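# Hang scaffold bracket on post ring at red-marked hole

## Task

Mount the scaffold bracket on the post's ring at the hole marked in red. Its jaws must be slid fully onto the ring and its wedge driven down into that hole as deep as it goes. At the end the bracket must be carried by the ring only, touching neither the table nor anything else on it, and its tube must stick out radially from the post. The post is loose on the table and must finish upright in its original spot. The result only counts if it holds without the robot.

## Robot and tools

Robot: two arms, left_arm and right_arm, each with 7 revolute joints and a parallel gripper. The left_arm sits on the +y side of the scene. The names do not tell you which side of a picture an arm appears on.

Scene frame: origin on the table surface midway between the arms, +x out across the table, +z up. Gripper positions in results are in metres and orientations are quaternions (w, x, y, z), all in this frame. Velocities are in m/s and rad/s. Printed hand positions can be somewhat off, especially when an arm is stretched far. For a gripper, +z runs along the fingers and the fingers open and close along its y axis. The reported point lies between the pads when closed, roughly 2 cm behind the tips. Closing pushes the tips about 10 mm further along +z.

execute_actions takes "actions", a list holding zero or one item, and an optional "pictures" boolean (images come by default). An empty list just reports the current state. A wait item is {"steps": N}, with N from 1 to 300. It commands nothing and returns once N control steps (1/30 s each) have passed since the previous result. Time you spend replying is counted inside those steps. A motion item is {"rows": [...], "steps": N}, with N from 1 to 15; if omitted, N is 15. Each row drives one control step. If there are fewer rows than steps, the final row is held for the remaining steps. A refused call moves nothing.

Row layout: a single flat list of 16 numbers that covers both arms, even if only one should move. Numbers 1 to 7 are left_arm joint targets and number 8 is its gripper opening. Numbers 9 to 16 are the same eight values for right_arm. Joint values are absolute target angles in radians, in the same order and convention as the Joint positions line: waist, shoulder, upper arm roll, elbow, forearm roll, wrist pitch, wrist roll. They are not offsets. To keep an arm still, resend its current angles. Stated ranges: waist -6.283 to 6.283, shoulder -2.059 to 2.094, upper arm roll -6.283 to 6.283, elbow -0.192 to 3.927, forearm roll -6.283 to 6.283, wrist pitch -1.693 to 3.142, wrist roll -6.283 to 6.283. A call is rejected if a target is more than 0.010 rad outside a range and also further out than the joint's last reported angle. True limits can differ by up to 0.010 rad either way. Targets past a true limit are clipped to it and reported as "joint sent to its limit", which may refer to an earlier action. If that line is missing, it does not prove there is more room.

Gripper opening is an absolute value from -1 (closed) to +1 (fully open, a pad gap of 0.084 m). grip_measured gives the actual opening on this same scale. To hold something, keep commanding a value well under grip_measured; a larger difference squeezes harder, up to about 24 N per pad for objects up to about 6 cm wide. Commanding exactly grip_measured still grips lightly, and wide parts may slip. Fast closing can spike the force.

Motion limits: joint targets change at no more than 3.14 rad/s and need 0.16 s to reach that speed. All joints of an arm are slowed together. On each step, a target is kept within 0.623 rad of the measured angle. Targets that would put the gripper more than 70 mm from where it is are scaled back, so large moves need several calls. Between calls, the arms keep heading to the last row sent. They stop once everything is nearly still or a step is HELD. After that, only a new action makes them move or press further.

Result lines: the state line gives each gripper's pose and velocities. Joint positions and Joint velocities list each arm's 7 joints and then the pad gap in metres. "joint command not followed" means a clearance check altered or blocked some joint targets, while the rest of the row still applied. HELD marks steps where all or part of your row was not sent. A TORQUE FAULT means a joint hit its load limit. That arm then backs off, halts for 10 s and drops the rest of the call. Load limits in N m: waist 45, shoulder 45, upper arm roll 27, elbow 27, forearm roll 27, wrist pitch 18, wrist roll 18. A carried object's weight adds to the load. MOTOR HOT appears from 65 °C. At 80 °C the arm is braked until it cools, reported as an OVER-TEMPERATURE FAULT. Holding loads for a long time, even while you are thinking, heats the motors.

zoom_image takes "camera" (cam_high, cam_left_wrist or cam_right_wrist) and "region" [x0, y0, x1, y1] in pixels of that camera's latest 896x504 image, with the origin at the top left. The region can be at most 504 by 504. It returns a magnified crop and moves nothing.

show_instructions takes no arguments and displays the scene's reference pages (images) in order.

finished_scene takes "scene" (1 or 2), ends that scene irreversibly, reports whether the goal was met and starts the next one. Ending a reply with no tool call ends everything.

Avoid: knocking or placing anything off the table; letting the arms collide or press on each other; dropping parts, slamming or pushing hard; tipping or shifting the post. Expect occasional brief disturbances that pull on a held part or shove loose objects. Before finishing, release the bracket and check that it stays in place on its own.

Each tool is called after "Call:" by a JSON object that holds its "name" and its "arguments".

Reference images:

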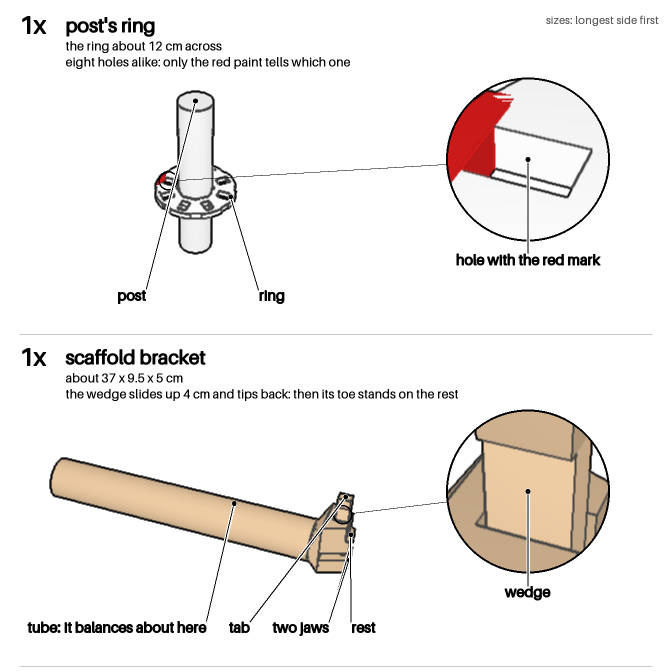

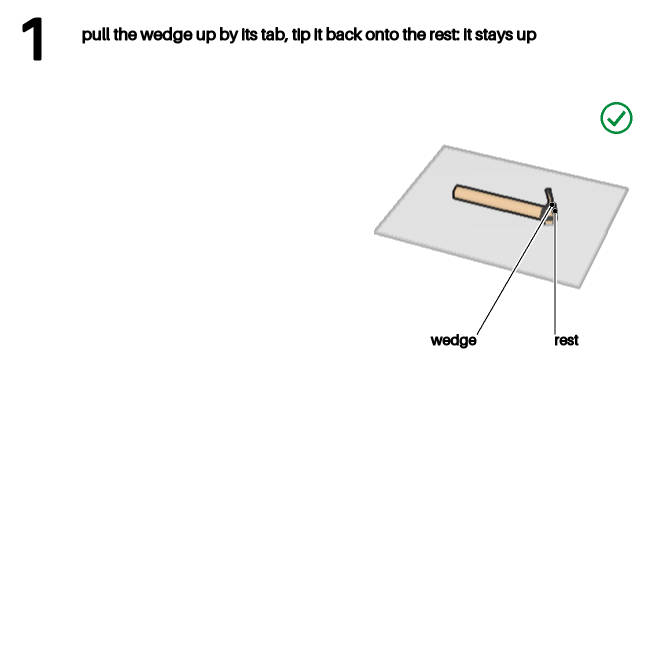

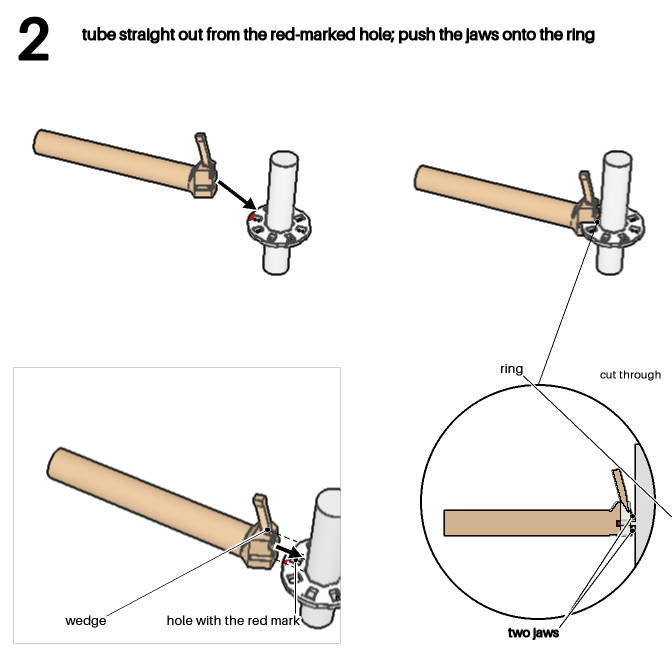

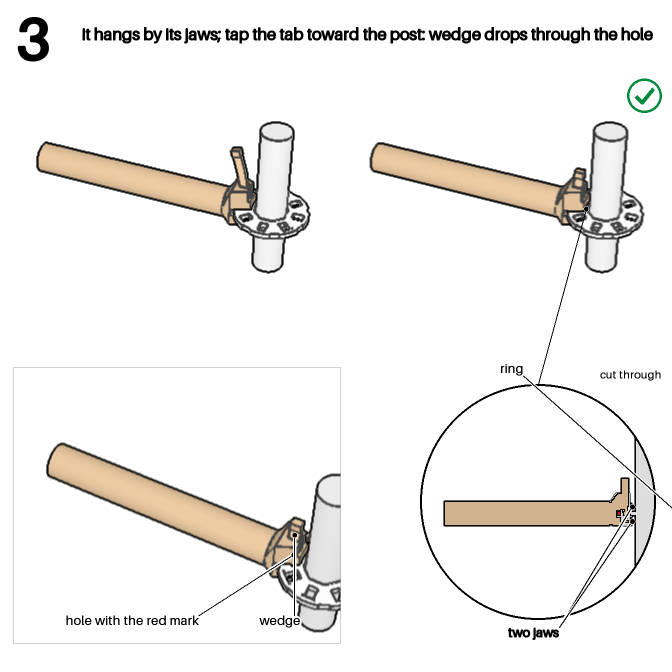

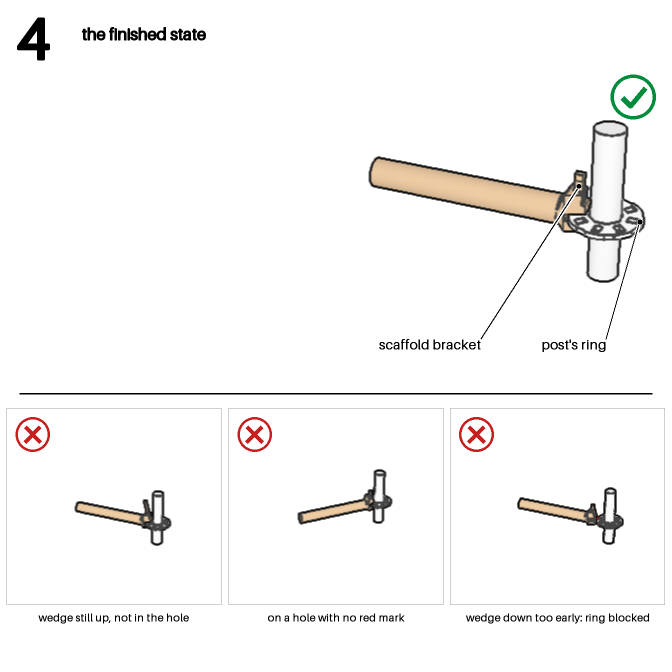

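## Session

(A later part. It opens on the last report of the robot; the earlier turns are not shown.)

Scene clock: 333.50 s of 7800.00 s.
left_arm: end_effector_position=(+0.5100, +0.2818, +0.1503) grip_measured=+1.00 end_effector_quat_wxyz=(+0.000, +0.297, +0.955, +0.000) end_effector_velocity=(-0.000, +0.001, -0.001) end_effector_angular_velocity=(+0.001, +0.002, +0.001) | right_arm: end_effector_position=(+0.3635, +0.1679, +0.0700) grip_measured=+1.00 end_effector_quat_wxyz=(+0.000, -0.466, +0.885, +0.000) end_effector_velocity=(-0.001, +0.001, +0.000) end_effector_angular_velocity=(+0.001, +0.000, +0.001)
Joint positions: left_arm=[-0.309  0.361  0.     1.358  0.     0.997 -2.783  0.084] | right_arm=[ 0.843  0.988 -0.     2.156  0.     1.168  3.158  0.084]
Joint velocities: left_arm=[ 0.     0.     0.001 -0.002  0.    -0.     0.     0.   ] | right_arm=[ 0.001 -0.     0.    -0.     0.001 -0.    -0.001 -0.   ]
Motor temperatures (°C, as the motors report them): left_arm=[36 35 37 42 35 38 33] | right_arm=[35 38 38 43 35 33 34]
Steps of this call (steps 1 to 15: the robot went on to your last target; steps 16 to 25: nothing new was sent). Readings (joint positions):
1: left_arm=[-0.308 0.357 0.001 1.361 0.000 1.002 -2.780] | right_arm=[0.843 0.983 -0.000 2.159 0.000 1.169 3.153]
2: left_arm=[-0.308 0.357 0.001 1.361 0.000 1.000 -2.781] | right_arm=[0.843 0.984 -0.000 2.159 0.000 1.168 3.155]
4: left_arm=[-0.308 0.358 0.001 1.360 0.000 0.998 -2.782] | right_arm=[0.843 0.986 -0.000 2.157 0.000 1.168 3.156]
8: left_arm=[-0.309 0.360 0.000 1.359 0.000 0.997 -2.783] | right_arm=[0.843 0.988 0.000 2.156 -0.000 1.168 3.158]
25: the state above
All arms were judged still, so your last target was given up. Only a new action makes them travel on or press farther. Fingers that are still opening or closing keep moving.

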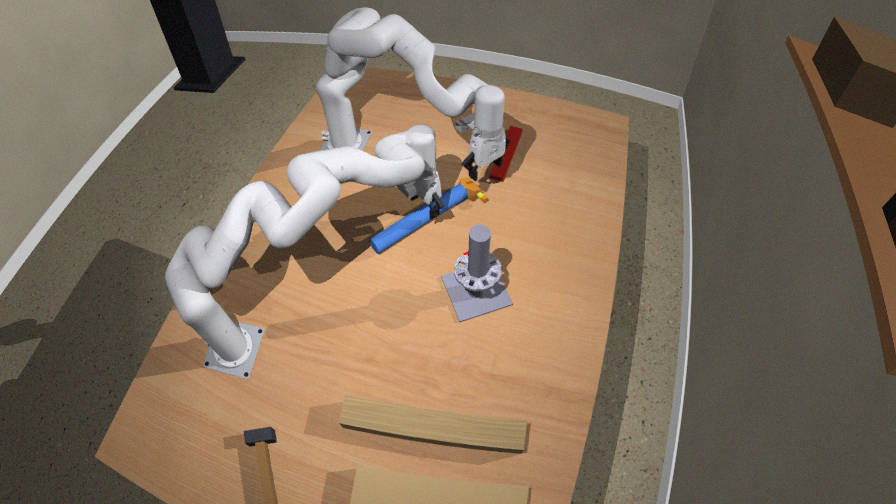

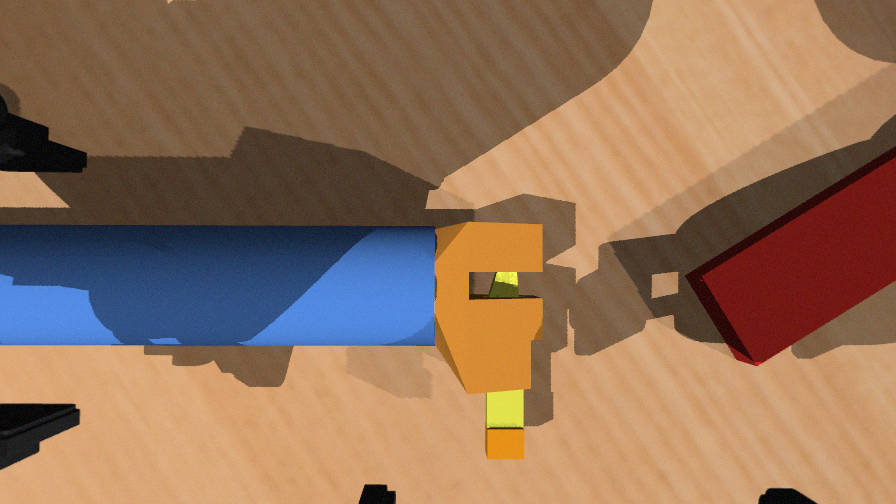

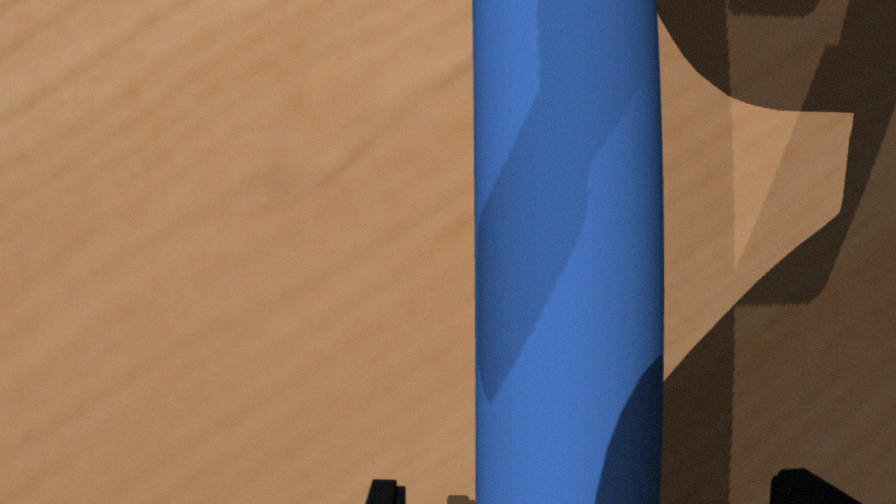

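Call:
{"name": "execute_actions", "arguments": {"actions": [{"rows": [[-0.309,0.361,0,1.358,0,0.997,-2.783,1, 0.843,1.010,0,2.145,0,1.135,3.158,1],[-0.309,0.361,0,1.358,0,0.997,-2.783,1, 0.843,1.010,0,2.145,0,1.135,3.158,1],[-0.309,0.361,0,1.358,0,0.997,-2.783,1, 0.843,1.010,0,2.145,0,1.135,3.158,1],[-0.309,0.361,0,1.358,0,0.997,-2.783,1, 0.843,1.010,0,2.145,0,1.135,3.158,1],[-0.309,0.361,0,1.358,0,0.997,-2.783,1, 0.843,1.010,0,2.145,0,1.135,3.158,1],[-0.309,0.361,0,1.358,0,0.997,-2.783,1, 0.843,1.033,0,2.134,0,1.101,3.158,1]], "steps": 15}], "pictures": false}}

Call:
{"name": "execute_actions", "arguments": {"actions": [{"steps": 15}]}}

Scene clock: 359.47 s of 7800.00 s.
left_arm: end_effector_position=(+0.5100, +0.2818, +0.1503) grip_measured=+1.00 end_effector_quat_wxyz=(-0.000, +0.297, +0.955, +0.000) end_effector_velocity=(+0.000, +0.000, -0.000) end_effector_angular_velocity=(-0.000, +0.000, +0.002) | right_arm: end_effector_position=(+0.3634, +0.1678, +0.0349) grip_measured=+1.00 end_effector_quat_wxyz=(-0.000, -0.466, +0.885, -0.000) end_effector_velocity=(+0.009, +0.012, +0.019) end_effector_angular_velocity=(+0.044, -0.029, -0.001)
Joint positions: left_arm=[-0.309  0.361 -0.     1.358  0.     0.997 -2.783  0.084] | right_arm=[ 0.843  1.032  0.     2.134 -0.     1.103  3.158  0.084]
Joint velocities: left_arm=[ 0.     0.     0.    -0.    -0.    -0.    -0.001  0.   ] | right_arm=[-0.001 -0.014 -0.     0.017  0.    -0.021  0.     0.   ]
Motor temperatures (°C, as the motors report them): left_arm=[36 35 37 42 35 38 33] | right_arm=[35 38 38 43 35 33 34]
Steps of this call (steps 1 to 90: nothing new was sent; then 22.47 s passed at rest; steps 91 to 105: all 15 steps of this action). Readings (joint positions):
91: left_arm=[-0.309 0.361 0.000 1.358 -0.000 0.997 -2.783] | right_arm=[0.843 0.988 -0.000 2.156 -0.000 1.168 3.158]
92: left_arm=[-0.309 0.361 0.000 1.358 -0.000 0.997 -2.783] | right_arm=[0.843 0.990 -0.000 2.155 0.000 1.163 3.158]
94: left_arm=[-0.309 0.361 0.000 1.358 -0.000 0.997 -2.783] | right_arm=[0.843 0.999 -0.000 2.151 0.000 1.148 3.158]
98: left_arm=[-0.309 0.361 -0.000 1.358 -0.000 0.997 -2.783] | right_arm=[0.843 1.017 0.000 2.142 -0.000 1.124 3.158]
105: the state above

Scene clock: 359.97 s of 7800.00 s.
left_arm: end_effector_position=(+0.5100, +0.2818, +0.1503) grip_measured=+1.00 end_effector_quat_wxyz=(-0.000, +0.297, +0.955, +0.000) end_effector_velocity=(-0.000, -0.001, -0.000) end_effector_angular_velocity=(-0.000, +0.000, -0.001) | right_arm: end_effector_position=(+0.3635, +0.1679, +0.0347) grip_measured=+1.00 end_effector_quat_wxyz=(+0.000, -0.466, +0.885, +0.000) end_effector_velocity=(+0.000, -0.000, -0.000) end_effector_angular_velocity=(-0.000, +0.000, -0.001)
Joint positions: left_arm=[-0.309  0.361  0.     1.358 -0.     0.997 -2.783  0.084] | right_arm=[ 0.843  1.033 -0.     2.134  0.     1.101  3.158  0.084]
Joint velocities: left_arm=[-0.001 -0.    -0.    -0.001 -0.    -0.     0.001 -0.   ] | right_arm=[-0.  0. -0. -0.  0.  0.  0.  0.]
Motor temperatures (°C, as the motors report them): left_arm=[36 35 37 42 35 38 33] | right_arm=[35 38 38 43 35 33 34]
Steps of this call (steps 1 to 15: the robot went on to your last target). Readings (joint positions):
1: left_arm=[-0.309 0.361 -0.000 1.358 -0.000 0.997 -2.783] | right_arm=[0.843 1.032 -0.000 2.135 0.000 1.102 3.158]
2: left_arm=[-0.309 0.361 -0.000 1.358 0.000 0.997 -2.783] | right_arm=[0.843 1.032 -0.000 2.135 0.000 1.102 3.158]
4: left_arm=[-0.309 0.361 0.000 1.358 0.000 0.997 -2.783] | right_arm=[0.843 1.032 -0.000 2.135 0.000 1.101 3.158]
8: left_arm=[-0.309 0.361 -0.000 1.358 0.000 0.997 -2.783] | right_arm=[0.843 1.033 -0.000 2.134 -0.000 1.101 3.158]
15: the state above
All arms were judged still, so your last target was given up. Only a new action makes them travel on or press farther. Fingers that are still opening or closing keep moving.

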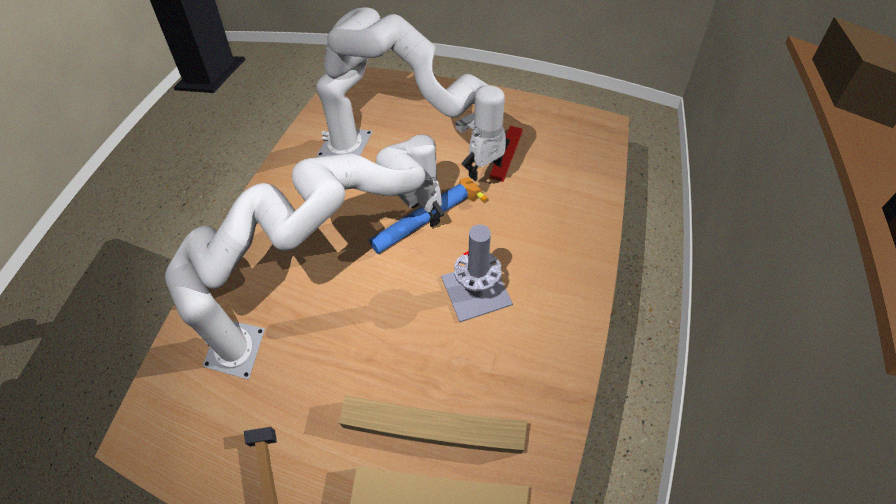

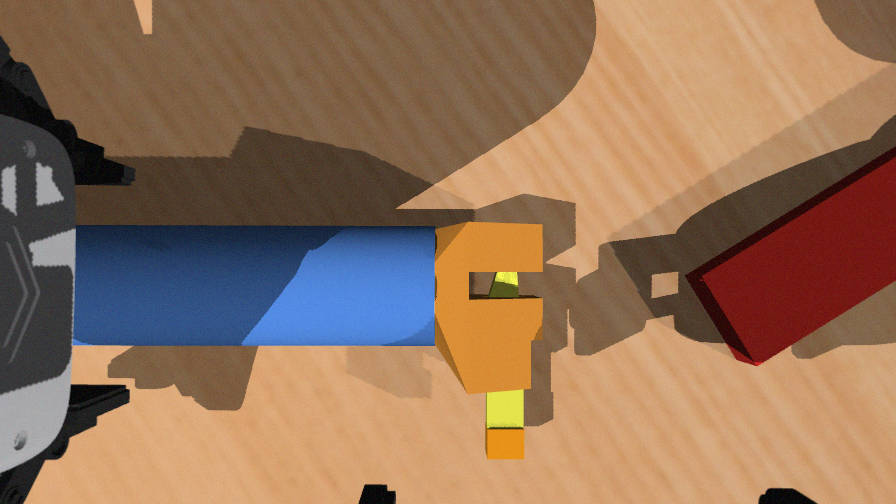

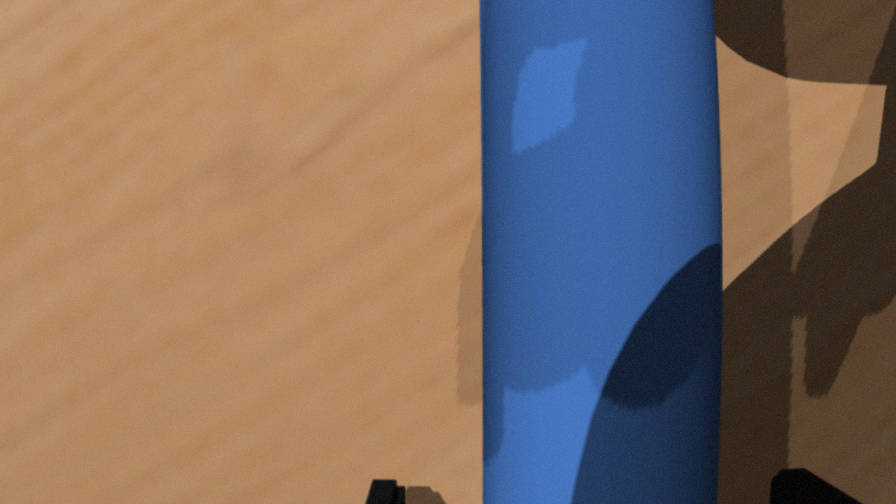

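Call:
{"name": "execute_actions", "arguments": {"actions": [{"rows": [[-0.309,0.361,0,1.358,0,0.997,-2.783,1, 0.843,1.033,0,2.134,0,1.101,3.158,0.7],[-0.309,0.361,0,1.358,0,0.997,-2.783,1, 0.843,1.033,0,2.134,0,1.101,3.158,0.6],[-0.309,0.361,0,1.358,0,0.997,-2.783,1, 0.843,1.033,0,2.134,0,1.101,3.158,0.5],[-0.309,0.361,0,1.358,0,0.997,-2.783,1, 0.843,1.033,0,2.134,0,1.101,3.158,0.4],[-0.309,0.361,0,1.358,0,0.997,-2.783,1, 0.843,1.033,0,2.134,0,1.101,3.158,0.35],[-0.309,0.361,0,1.358,0,0.997,-2.783,1, 0.843,1.033,0,2.134,0,1.101,3.158,0.3],[-0.309,0.361,0,1.358,0,0.997,-2.783,1, 0.843,1.033,0,2.134,0,1.101,3.158,0.25],[-0.309,0.361,0,1.358,0,0.997,-2.783,1, 0.843,1.033,0,2.134,0,1.101,3.158,0.2],[-0.309,0.361,0,1.358,0,0.997,-2.783,1, 0.843,1.033,0,2.134,0,1.101,3.158,0.15],[-0.309,0.361,0,1.358,0,0.997,-2.783,1, 0.843,1.033,0,2.134,0,1.101,3.158,0.1],[-0.309,0.361,0,1.358,0,0.997,-2.783,1, 0.843,1.033,0,2.134,0,1.101,3.158,0.05],[-0.309,0.361,0,1.358,0,0.997,-2.783,1, 0.843,1.033,0,2.134,0,1.101,3.158,0.0]], "steps": 15}], "pictures": false}}

Scene clock: 378.87 s of 7800.00 s.
left_arm: end_effector_position=(+0.5100, +0.2818, +0.1503) grip_measured=+1.00 end_effector_quat_wxyz=(-0.000, +0.297, +0.955, +0.000) end_effector_velocity=(-0.000, +0.000, -0.000) end_effector_angular_velocity=(+0.000, +0.001, -0.000) | right_arm: end_effector_position=(+0.3636, +0.1679, +0.0346) grip_measured=+0.13 end_effector_quat_wxyz=(+0.000, -0.466, +0.885, -0.000) end_effector_velocity=(+0.000, -0.000, +0.000) end_effector_angular_velocity=(+0.001, +0.000, -0.002)
Joint positions: left_arm=[-0.309  0.361 -0.     1.358  0.     0.997 -2.783  0.084] | right_arm=[ 0.843  1.033 -0.     2.134 -0.     1.101  3.158  0.05 ]
Joint velocities: left_arm=[-0.    -0.     0.    -0.001 -0.    -0.     0.    -0.   ] | right_arm=[-0.001 -0.     0.     0.     0.001 -0.     0.001 -0.   ]
Motor temperatures (°C, as the motors report them): left_arm=[36 36 37 42 35 38 33] | right_arm=[35 39 38 43 35 33 34]
Steps of this call (steps 1 to 90: nothing new was sent; then 15.40 s passed at rest; steps 91 to 105: all 15 steps of this action). Readings (joint positions):
91: left_arm=[-0.309 0.361 0.000 1.358 -0.000 0.997 -2.783] | right_arm=[0.843 1.033 0.000 2.134 -0.000 1.101 3.158]
92: left_arm=[-0.309 0.361 -0.000 1.358 0.000 0.997 -2.783] | right_arm=[0.843 1.033 0.000 2.134 0.000 1.101 3.158]
94: left_arm=[-0.309 0.361 0.000 1.358 -0.000 0.997 -2.783] | right_arm=[0.843 1.033 -0.000 2.134 0.000 1.101 3.158]
98: left_arm=[-0.309 0.361 -0.000 1.358 -0.000 0.997 -2.783] | right_arm=[0.843 1.033 0.000 2.134 -0.000 1.101 3.158]
105: the state above

Call:
{"name": "execute_actions", "arguments": {"actions": [{"rows": [[-0.324,0.489,0,1.300,0,0.812,-2.798,-0.1, 0.843,1.033,0,2.134,0,1.101,3.158,-0.5]], "steps": 15}], "pictures": false}}

Call:
{"name": "execute_actions", "arguments": {"actions": [{"steps": 15}]}}

Scene clock: 411.17 s of 7800.00 s.
left_arm: end_effector_position=(+0.5124, +0.2729, +0.0726) grip_measured=-0.11 end_effector_quat_wxyz=(+0.002, +0.297, +0.955, +0.000) end_effector_velocity=(-0.002, -0.000, -0.010) end_effector_angular_velocity=(+0.000, +0.000, +0.001) | right_arm: end_effector_position=(+0.3635, +0.1679, +0.0346) grip_measured=+0.13 end_effector_quat_wxyz=(+0.000, -0.466, +0.885, -0.000) end_effector_velocity=(+0.000, -0.000, -0.000) end_effector_angular_velocity=(-0.001, -0.000, +0.002)
Joint positions: left_arm=[-0.324  0.486  0.     1.303  0.     0.814 -2.798  0.039] | right_arm=[ 0.843  1.033 -0.     2.134 -0.     1.101  3.158  0.05 ]
Joint velocities: left_arm=[-0.001  0.012  0.    -0.013  0.    -0.025 -0.002 -0.   ] | right_arm=[ 0.    -0.    -0.    -0.001 -0.     0.    -0.001 -0.   ]
Motor temperatures (°C, as the motors report them): left_arm=[36 36 37 42 35 38 33] | right_arm=[35 39 38 43 35 33 34]
Steps of this call (steps 1 to 15: the robot went on to your last target; steps 16 to 90: nothing new was sent; then 28.80 s passed at rest; steps 91 to 105: all 15 steps of this action). Readings (joint positions):
91: left_arm=[-0.309 0.361 0.000 1.358 -0.000 0.997 -2.783] | right_arm=[0.843 1.033 -0.000 2.134 -0.000 1.101 3.158]
92: left_arm=[-0.309 0.363 0.000 1.357 0.000 0.992 -2.783] | right_arm=[0.843 1.033 -0.000 2.134 -0.000 1.101 3.158]
94: left_arm=[-0.312 0.386 0.001 1.350 0.000 0.949 -2.787] | right_arm=[0.843 1.033 -0.000 2.134 -0.000 1.101 3.158]
98: left_arm=[-0.322 0.472 -0.001 1.303 -0.000 0.847 -2.795] | right_arm=[0.843 1.033 -0.000 2.134 -0.000 1.101 3.158]
105: the state above

Scene clock: 411.67 s of 7800.00 s.
left_arm: end_effector_position=(+0.5109, +0.2729, +0.0698) grip_measured=-0.11 end_effector_quat_wxyz=(-0.000, +0.297, +0.955, -0.000) end_effector_velocity=(+0.000, -0.000, -0.000) end_effector_angular_velocity=(-0.000, +0.000, -0.000) | right_arm: end_effector_position=(+0.3635, +0.1679, +0.0346) grip_measured=+0.13 end_effector_quat_wxyz=(+0.000, -0.466, +0.885, +0.000) end_effector_velocity=(-0.000, -0.000, -0.001) end_effector_angular_velocity=(-0.001, +0.001, -0.000)
Joint positions: left_arm=[-0.324  0.489  0.     1.3    0.     0.812 -2.798  0.039] | right_arm=[ 0.843  1.033 -0.     2.134 -0.     1.101  3.158  0.05 ]
Joint velocities: left_arm=[-0.     0.001 -0.     0.001 -0.    -0.     0.    -0.   ] | right_arm=[-0.     0.001  0.     0.     0.001  0.     0.    -0.   ]
Motor temperatures (°C, as the motors report them): left_arm=[36 36 37 42 35 38 33] | right_arm=[35 39 38 43 35 33 34]
Steps of this call (steps 1 to 15: the robot went on to your last target). Readings (joint positions):
1: left_arm=[-0.324 0.486 0.000 1.302 0.000 0.813 -2.798] | right_arm=[0.843 1.033 -0.000 2.134 -0.000 1.101 3.158]
2: left_arm=[-0.324 0.487 0.000 1.302 0.000 0.813 -2.798] | right_arm=[0.843 1.033 -0.000 2.134 -0.000 1.101 3.158]
4: left_arm=[-0.324 0.488 0.000 1.301 0.000 0.813 -2.798] | right_arm=[0.843 1.033 -0.000 2.134 -0.000 1.101 3.158]
8: left_arm=[-0.324 0.489 0.000 1.300 0.000 0.812 -2.798] | right_arm=[0.843 1.033 -0.000 2.134 -0.000 1.101 3.158]
15: the state above
All arms were judged still, so your last target was given up. Only a new action makes them travel on or press farther. Fingers that are still opening or closing keep moving.

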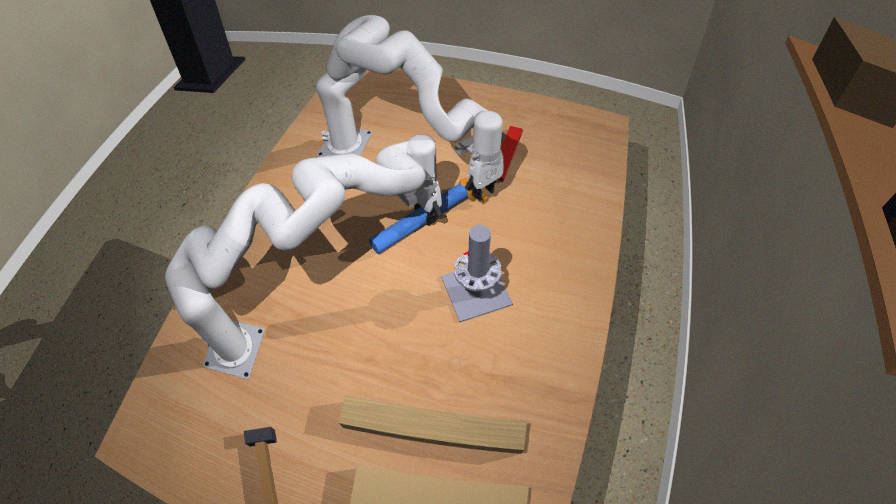

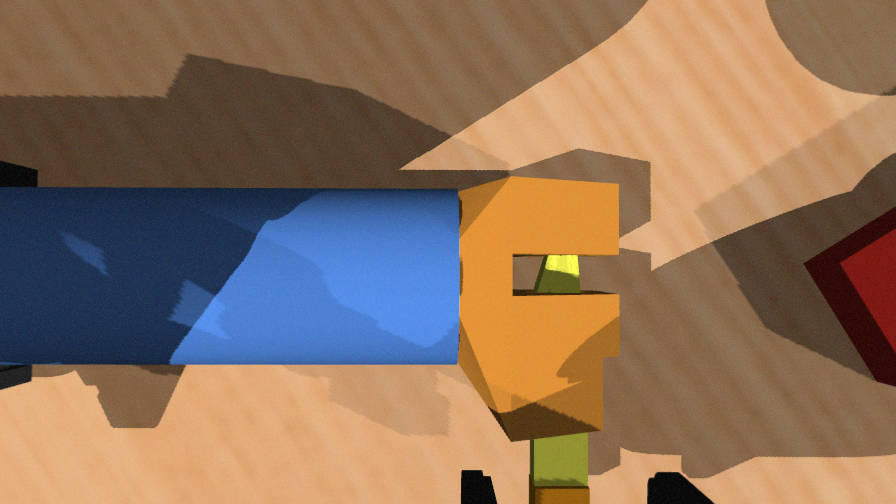

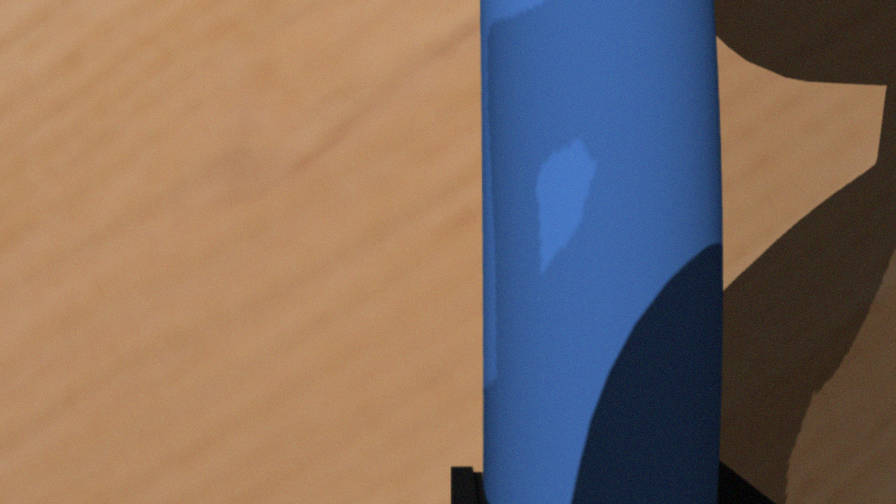

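Call:
{"name": "execute_actions", "arguments": {"actions": [{"rows": [[-0.324,0.516,0,1.294,0,0.778,-2.798,-0.1, 0.843,1.033,0,2.134,0,1.101,3.158,-0.5],[-0.324,0.516,0,1.294,0,0.778,-2.798,-0.1, 0.843,1.033,0,2.134,0,1.101,3.158,-0.5],[-0.324,0.516,0,1.294,0,0.778,-2.798,-0.1, 0.843,1.033,0,2.134,0,1.101,3.158,-0.5],[-0.324,0.516,0,1.294,0,0.778,-2.798,-0.1, 0.843,1.033,0,2.134,0,1.101,3.158,-0.5],[-0.324,0.5435,0,1.289,0,0.7453,-2.798,-0.1, 0.843,1.033,0,2.134,0,1.101,3.158,-0.5]], "steps": 15}], "pictures": false}}

Call:
{"name": "execute_actions", "arguments": {"actions": [{"steps": 12}]}}

Scene clock: 428.40 s of 7800.00 s.
left_arm: end_effector_position=(+0.5116, +0.2727, +0.0410) grip_measured=-0.11 end_effector_quat_wxyz=(+0.001, +0.297, +0.955, +0.000) end_effector_velocity=(+0.005, -0.002, +0.002) end_effector_angular_velocity=(-0.005, -0.017, -0.000) | right_arm: end_effector_position=(+0.3635, +0.1679, +0.0346) grip_measured=+0.13 end_effector_quat_wxyz=(+0.000, -0.466, +0.885, +0.000) end_effector_velocity=(+0.000, -0.000, -0.001) end_effector_angular_velocity=(-0.001, +0.000, -0.002)
Joint positions: left_arm=[-0.324  0.542 -0.     1.29   0.     0.746 -2.798  0.039] | right_arm=[ 0.843  1.033 -0.     2.134 -0.     1.101  3.158  0.05 ]
Joint velocities: left_arm=[ 0.     0.002 -0.001  0.006  0.    -0.014 -0.    -0.   ] | right_arm=[-0.     0.001 -0.001  0.    -0.     0.     0.001 -0.   ]
Motor temperatures (°C, as the motors report them): left_arm=[36 36 37 42 35 38 33] | right_arm=[35 39 38 43 35 33 34]
Steps of this call (steps 1 to 90: nothing new was sent; then 13.23 s passed at rest; steps 91 to 105: all 15 steps of this action). Readings (joint positions):
91: left_arm=[-0.324 0.489 -0.000 1.300 -0.000 0.812 -2.798] | right_arm=[0.843 1.033 -0.000 2.134 -0.000 1.101 3.158]
92: left_arm=[-0.324 0.491 -0.000 1.300 -0.000 0.807 -2.798] | right_arm=[0.843 1.033 -0.000 2.134 -0.000 1.101 3.158]
94: left_arm=[-0.324 0.504 -0.000 1.298 0.000 0.791 -2.798] | right_arm=[0.843 1.033 -0.000 2.134 -0.000 1.101 3.158]
98: left_arm=[-0.324 0.531 0.000 1.291 0.000 0.761 -2.798] | right_arm=[0.843 1.033 -0.000 2.134 -0.000 1.101 3.158]
105: the state above

Scene clock: 428.80 s of 7800.00 s.
left_arm: end_effector_position=(+0.5113, +0.2728, +0.0402) grip_measured=-0.11 end_effector_quat_wxyz=(+0.000, +0.297, +0.955, +0.000) end_effector_velocity=(+0.001, -0.000, +0.000) end_effector_angular_velocity=(-0.001, -0.001, +0.000) | right_arm: end_effector_position=(+0.3635, +0.1679, +0.0346) grip_measured=+0.13 end_effector_quat_wxyz=(+0.000, -0.466, +0.885, +0.000) end_effector_velocity=(-0.001, +0.000, -0.001) end_effector_angular_velocity=(-0.001, +0.002, -0.000)
Joint positions: left_arm=[-0.324  0.543 -0.     1.289  0.     0.745 -2.798  0.039] | right_arm=[ 0.843  1.033 -0.     2.134 -0.     1.101  3.158  0.05 ]
Joint velocities: left_arm=[-0.001  0.     0.     0.002 -0.001 -0.    -0.    -0.   ] | right_arm=[ 0.001  0.001  0.    -0.     0.001  0.     0.    -0.   ]
Motor temperatures (°C, as the motors report them): left_arm=[36 36 37 42 35 38 33] | right_arm=[35 39 38 43 35 33 34]
Steps of this call (steps 1 to 12: the robot went on to your last target). Readings (joint positions):
1: left_arm=[-0.324 0.542 -0.000 1.290 0.000 0.746 -2.798] | right_arm=[0.843 1.033 -0.000 2.134 -0.000 1.101 3.158]
2: left_arm=[-0.324 0.543 -0.000 1.290 0.000 0.746 -2.798] | right_arm=[0.843 1.033 -0.000 2.134 -0.000 1.101 3.158]
4: left_arm=[-0.324 0.543 -0.000 1.289 0.000 0.746 -2.798] | right_arm=[0.843 1.033 -0.000 2.134 -0.000 1.101 3.158]
8: left_arm=[-0.324 0.543 0.000 1.289 0.000 0.745 -2.798] | right_arm=[0.843 1.033 -0.000 2.134 -0.000 1.101 3.158]
12: the state above

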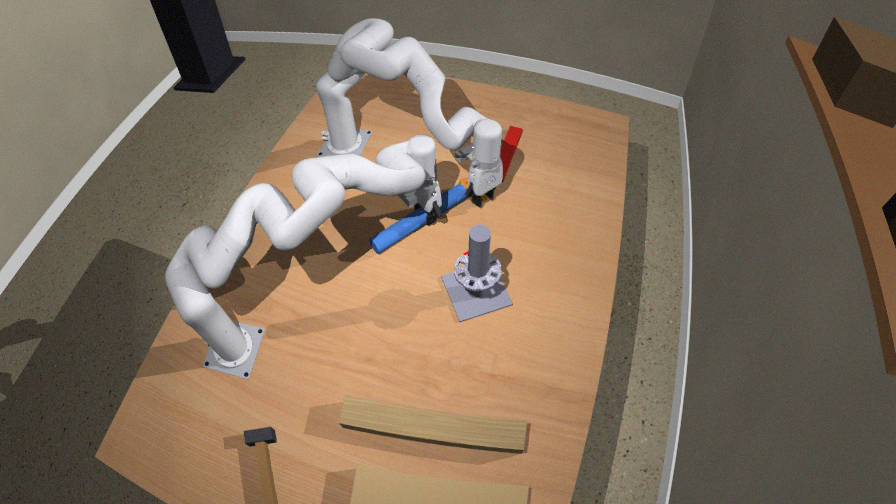

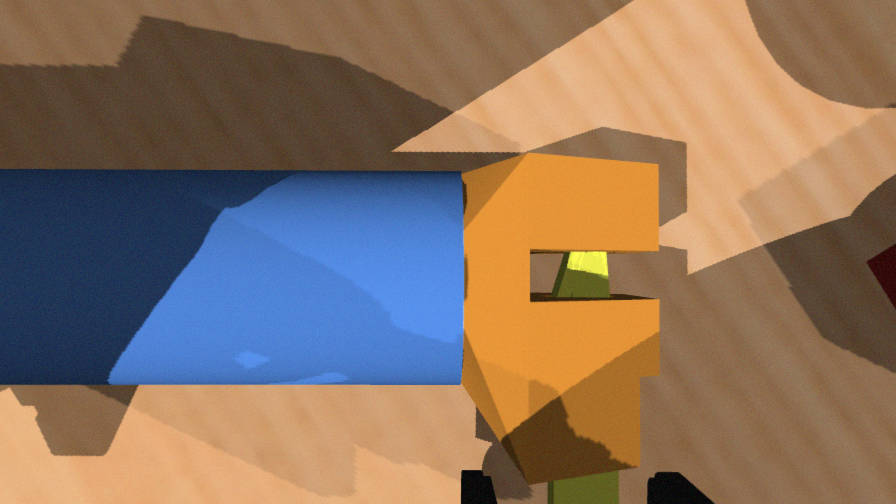

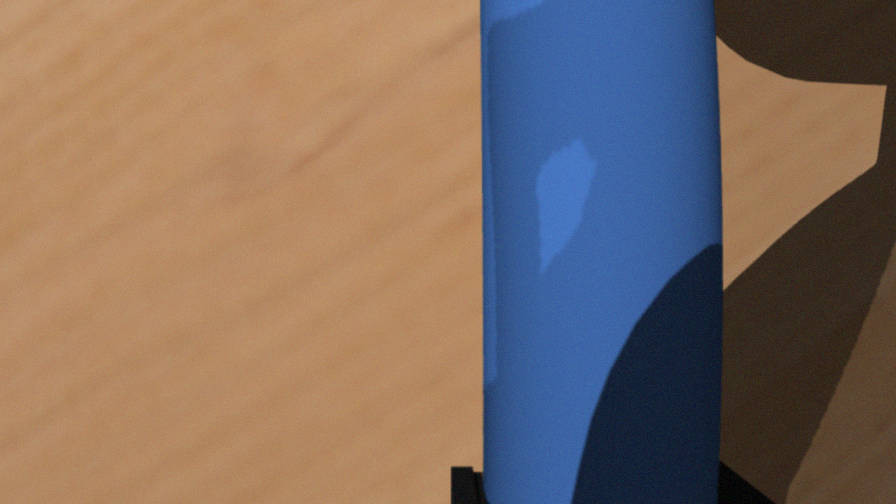

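Call:
{"name": "execute_actions", "arguments": {"actions": [{"rows": [[-0.324,0.5435,0,1.289,0,0.7453,-2.798,-0.25, 0.843,1.033,0,2.134,0,1.101,3.158,-0.5],[-0.324,0.5435,0,1.289,0,0.7453,-2.798,-0.35, 0.843,1.033,0,2.134,0,1.101,3.158,-0.5],[-0.324,0.5435,0,1.289,0,0.7453,-2.798,-0.42, 0.843,1.033,0,2.134,0,1.101,3.158,-0.5],[-0.324,0.5435,0,1.289,0,0.7453,-2.798,-0.48, 0.843,1.033,0,2.134,0,1.101,3.158,-0.5],[-0.324,0.5435,0,1.289,0,0.7453,-2.798,-0.54, 0.843,1.033,0,2.134,0,1.101,3.158,-0.5],[-0.324,0.5435,0,1.289,0,0.7453,-2.798,-0.6, 0.843,1.033,0,2.134,0,1.101,3.158,-0.5],[-0.324,0.5435,0,1.289,0,0.7453,-2.798,-0.65, 0.843,1.033,0,2.134,0,1.101,3.158,-0.5],[-0.324,0.5435,0,1.289,0,0.7453,-2.798,-0.7, 0.843,1.033,0,2.134,0,1.101,3.158,-0.5],[-0.324,0.5435,0,1.289,0,0.7453,-2.798,-0.75, 0.843,1.033,0,2.134,0,1.101,3.158,-0.5],[-0.324,0.5435,0,1.289,0,0.7453,-2.798,-0.8, 0.843,1.033,0,2.134,0,1.101,3.158,-0.5]], "steps": 15}], "pictures": false}}

Scene clock: 442.87 s of 7800.00 s.
left_arm: end_effector_position=(+0.5114, +0.2732, +0.0401) grip_measured=-0.67 end_effector_quat_wxyz=(+0.000, +0.297, +0.955, +0.000) end_effector_velocity=(-0.000, -0.001, +0.000) end_effector_angular_velocity=(-0.001, +0.000, -0.002) | right_arm: end_effector_position=(+0.3635, +0.1679, +0.0346) grip_measured=+0.13 end_effector_quat_wxyz=(+0.000, -0.466, +0.885, -0.000) end_effector_velocity=(-0.000, +0.000, -0.000) end_effector_angular_velocity=(+0.000, +0.000, -0.001)
Joint positions: left_arm=[-0.324  0.544  0.     1.289  0.     0.745 -2.798  0.015] | right_arm=[ 0.843  1.033 -0.     2.134 -0.     1.101  3.158  0.05 ]
Joint velocities: left_arm=[-0.    -0.    -0.001  0.    -0.     0.     0.001  0.   ] | right_arm=[ 0.001 -0.     0.    -0.     0.    -0.     0.001  0.   ]
Motor temperatures (°C, as the motors report them): left_arm=[36 36 37 41 35 38 33] | right_arm=[35 39 38 43 35 33 34]
Steps of this call (steps 1 to 15: the robot went on to your last target; steps 16 to 90: nothing new was sent; then 10.57 s passed at rest; steps 91 to 105: all 15 steps of this action). Readings (joint positions):
91: left_arm=[-0.324 0.543 0.000 1.289 -0.000 0.745 -2.798] | right_arm=[0.843 1.033 -0.000 2.134 -0.000 1.101 3.158]
92: left_arm=[-0.324 0.543 0.000 1.289 0.000 0.745 -2.798] | right_arm=[0.843 1.033 -0.000 2.134 -0.000 1.101 3.158]
94: left_arm=[-0.324 0.544 -0.000 1.289 0.000 0.745 -2.798] | right_arm=[0.843 1.033 -0.000 2.134 0.000 1.101 3.158]
98: left_arm=[-0.324 0.544 0.000 1.289 0.000 0.745 -2.798] | right_arm=[0.843 1.033 0.000 2.134 0.000 1.101 3.158]
105: the state above

Call:
{"name": "execute_actions", "arguments": {"actions": [{"rows": [
[-0.3256,0.5512,0,1.302,0,0.7506,-2.7996,-0.9, 0.843,1.033,0,2.134,0,1.101,3.158,-0.5],
[-0.3272,0.5589,0,1.315,0,0.7560,-2.8012,-0.9, 0.843,1.033,0,2.134,0,1.101,3.158,-0.5],
[-0.3288,0.5666,0,1.328,0,0.7613,-2.8028,-0.9, 0.843,1.033,0,2.134,0,1.101,3.158,-0.5],
[-0.3304,0.5743,0,1.341,0,0.7666,-2.8044,-0.9, 0.843,1.033,0,2.134,0,1.101,3.158,-0.5],
[-0.3320,0.5820,0,1.354,0,0.7719,-2.8060,-0.9, 0.843,1.033,0,2.134,0,1.101,3.158,-0.5],
[-0.3337,0.5897,0,1.367,0,0.7773,-2.8076,-0.9, 0.843,1.033,0,2.134,0,1.101,3.158,-0.5],
[-0.3353,0.5974,0,1.380,0,0.7826,-2.8092,-0.9, 0.843,1.033,0,2.134,0,1.101,3.158,-0.5],
[-0.3369,0.6054,0,1.3937,0,0.7883,-2.8108,-0.9, 0.843,1.033,0,2.134,0,1.101,3.158,-0.5],
[-0.3384,0.6134,0,1.4075,0,0.7940,-2.8123,-0.9, 0.843,1.033,0,2.134,0,1.101,3.158,-0.5],
[-0.3400,0.6214,0,1.4212,0,0.7997,-2.8139,-0.9, 0.843,1.033,0,2.134,0,1.101,3.158,-0.5],
[-0.3416,0.6295,0,1.4349,0,0.8055,-2.8155,-0.9, 0.843,1.033,0,2.134,0,1.101,3.158,-0.5],
[-0.3432,0.6375,0,1.4486,0,0.8112,-2.8171,-0.9, 0.843,1.033,0,2.134,0,1.101,3.158,-0.5],
[-0.3447,0.6455,0,1.4624,0,0.8169,-2.8186,-0.9, 0.843,1.033,0,2.134,0,1.101,3.158,-0.5]
], "steps": 15}], "pictures": false}}

Call:
{"name": "execute_actions", "arguments": {"actions": [{"steps": 15}]}}

Scene clock: 469.10 s of 7800.00 s.
left_arm: end_effector_position=(+0.5386, +0.2543, +0.0403) grip_measured=-0.67 end_effector_quat_wxyz=(+0.000, +0.297, +0.955, +0.000) end_effector_velocity=(+0.047, -0.037, +0.000) end_effector_angular_velocity=(-0.004, -0.009, -0.009) | right_arm: end_effector_position=(+0.3635, +0.1679, +0.0346) grip_measured=+0.13 end_effector_quat_wxyz=(-0.000, -0.466, +0.885, +0.000) end_effector_velocity=(-0.000, +0.000, +0.001) end_effector_angular_velocity=(-0.000, -0.001, +0.001)
Joint positions: left_arm=[-0.342  0.633 -0.     1.442  0.     0.808 -2.816  0.015] | right_arm=[0.843 1.033 0.    2.134 0.    1.101 3.158 0.05 ]
Joint velocities: left_arm=[-0.035  0.159 -0.004  0.272  0.001  0.103 -0.029  0.   ] | right_arm=[ 0.001 -0.001 -0.001  0.    -0.001  0.     0.     0.   ]
Motor temperatures (°C, as the motors report them): left_arm=[36 36 37 41 35 38 33] | right_arm=[35 39 38 43 35 33 34]
Steps of this call (steps 1 to 15: the robot went on to your last target; steps 16 to 90: nothing new was sent; then 22.73 s passed at rest; steps 91 to 105: all 15 steps of this action). Readings (joint positions):
91: left_arm=[-0.324 0.544 0.000 1.289 0.000 0.745 -2.798] | right_arm=[0.843 1.033 -0.000 2.134 -0.000 1.101 3.158]
92: left_arm=[-0.324 0.545 0.000 1.292 -0.000 0.747 -2.798] | right_arm=[0.843 1.033 -0.000 2.134 0.000 1.101 3.158]
94: left_arm=[-0.326 0.554 0.000 1.306 -0.000 0.753 -2.800] | right_arm=[0.843 1.033 0.000 2.134 0.000 1.101 3.158]
98: left_arm=[-0.332 0.580 -0.000 1.352 0.000 0.771 -2.806] | right_arm=[0.843 1.033 0.000 2.134 0.000 1.101 3.158]
105: the state above

Scene clock: 469.60 s of 7800.00 s.
left_arm: end_effector_position=(+0.5420, +0.2519, +0.0402) grip_measured=-0.67 end_effector_quat_wxyz=(+0.000, +0.297, +0.955, +0.000) end_effector_velocity=(-0.000, -0.001, -0.000) end_effector_angular_velocity=(-0.000, +0.001, -0.002) | right_arm: end_effector_position=(+0.3635, +0.1679, +0.0346) grip_measured=+0.13 end_effector_quat_wxyz=(-0.000, -0.466, +0.885, +0.000) end_effector_velocity=(+0.000, -0.000, +0.000) end_effector_angular_velocity=(+0.000, +0.000, -0.003)
Joint positions: left_arm=[-0.345  0.645  0.     1.462  0.     0.817 -2.819  0.015] | right_arm=[ 0.843  1.033 -0.     2.134  0.     1.101  3.158  0.05 ]
Joint velocities: left_arm=[-0.001  0.001 -0.001  0.001  0.     0.     0.001  0.   ] | right_arm=[-0.001 -0.     0.    -0.     0.    -0.     0.002  0.   ]
Motor temperatures (°C, as the motors report them): left_arm=[36 36 37 41 35 38 33] | right_arm=[35 39 38 43 35 33 34]
Steps of this call (steps 1 to 15: the robot went on to your last target). Readings (joint positions):
1: left_arm=[-0.343 0.637 -0.000 1.449 0.000 0.810 -2.817] | right_arm=[0.843 1.033 0.000 2.134 0.000 1.101 3.158]
2: left_arm=[-0.344 0.640 -0.000 1.453 0.000 0.812 -2.817] | right_arm=[0.843 1.033 0.000 2.134 0.000 1.101 3.158]
4: left_arm=[-0.344 0.643 0.000 1.458 0.000 0.815 -2.818] | right_arm=[0.843 1.033 0.000 2.134 0.000 1.101 3.158]
8: left_arm=[-0.344 0.645 0.000 1.461 0.000 0.816 -2.818] | right_arm=[0.843 1.033 0.000 2.134 0.000 1.101 3.158]
15: the state above

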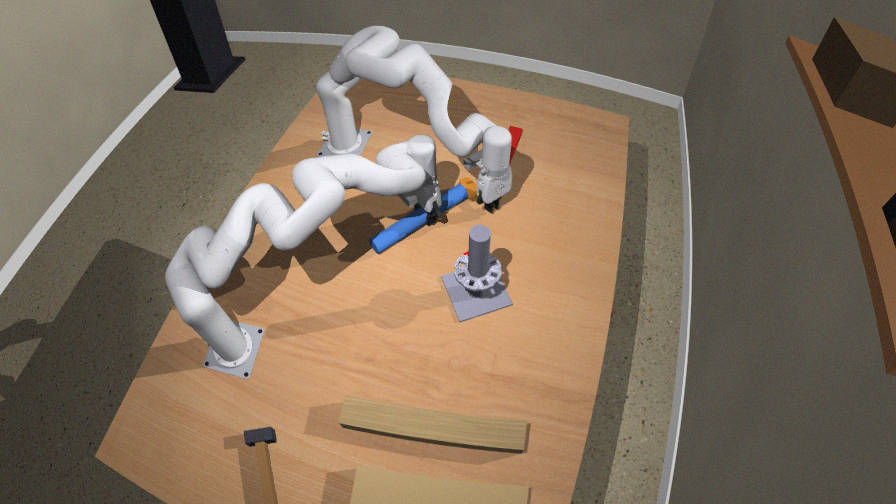

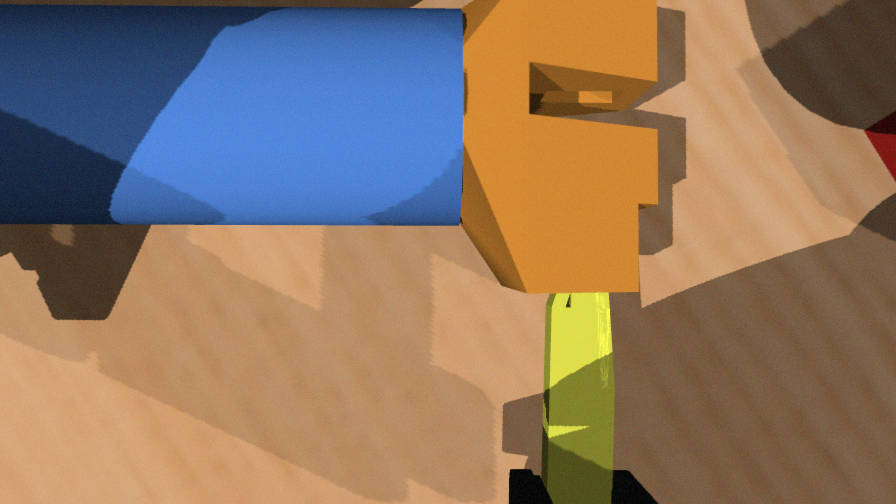

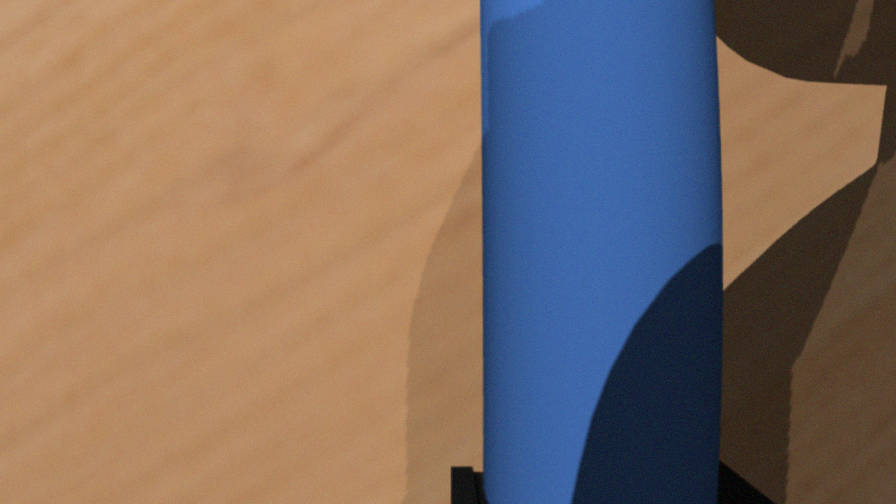

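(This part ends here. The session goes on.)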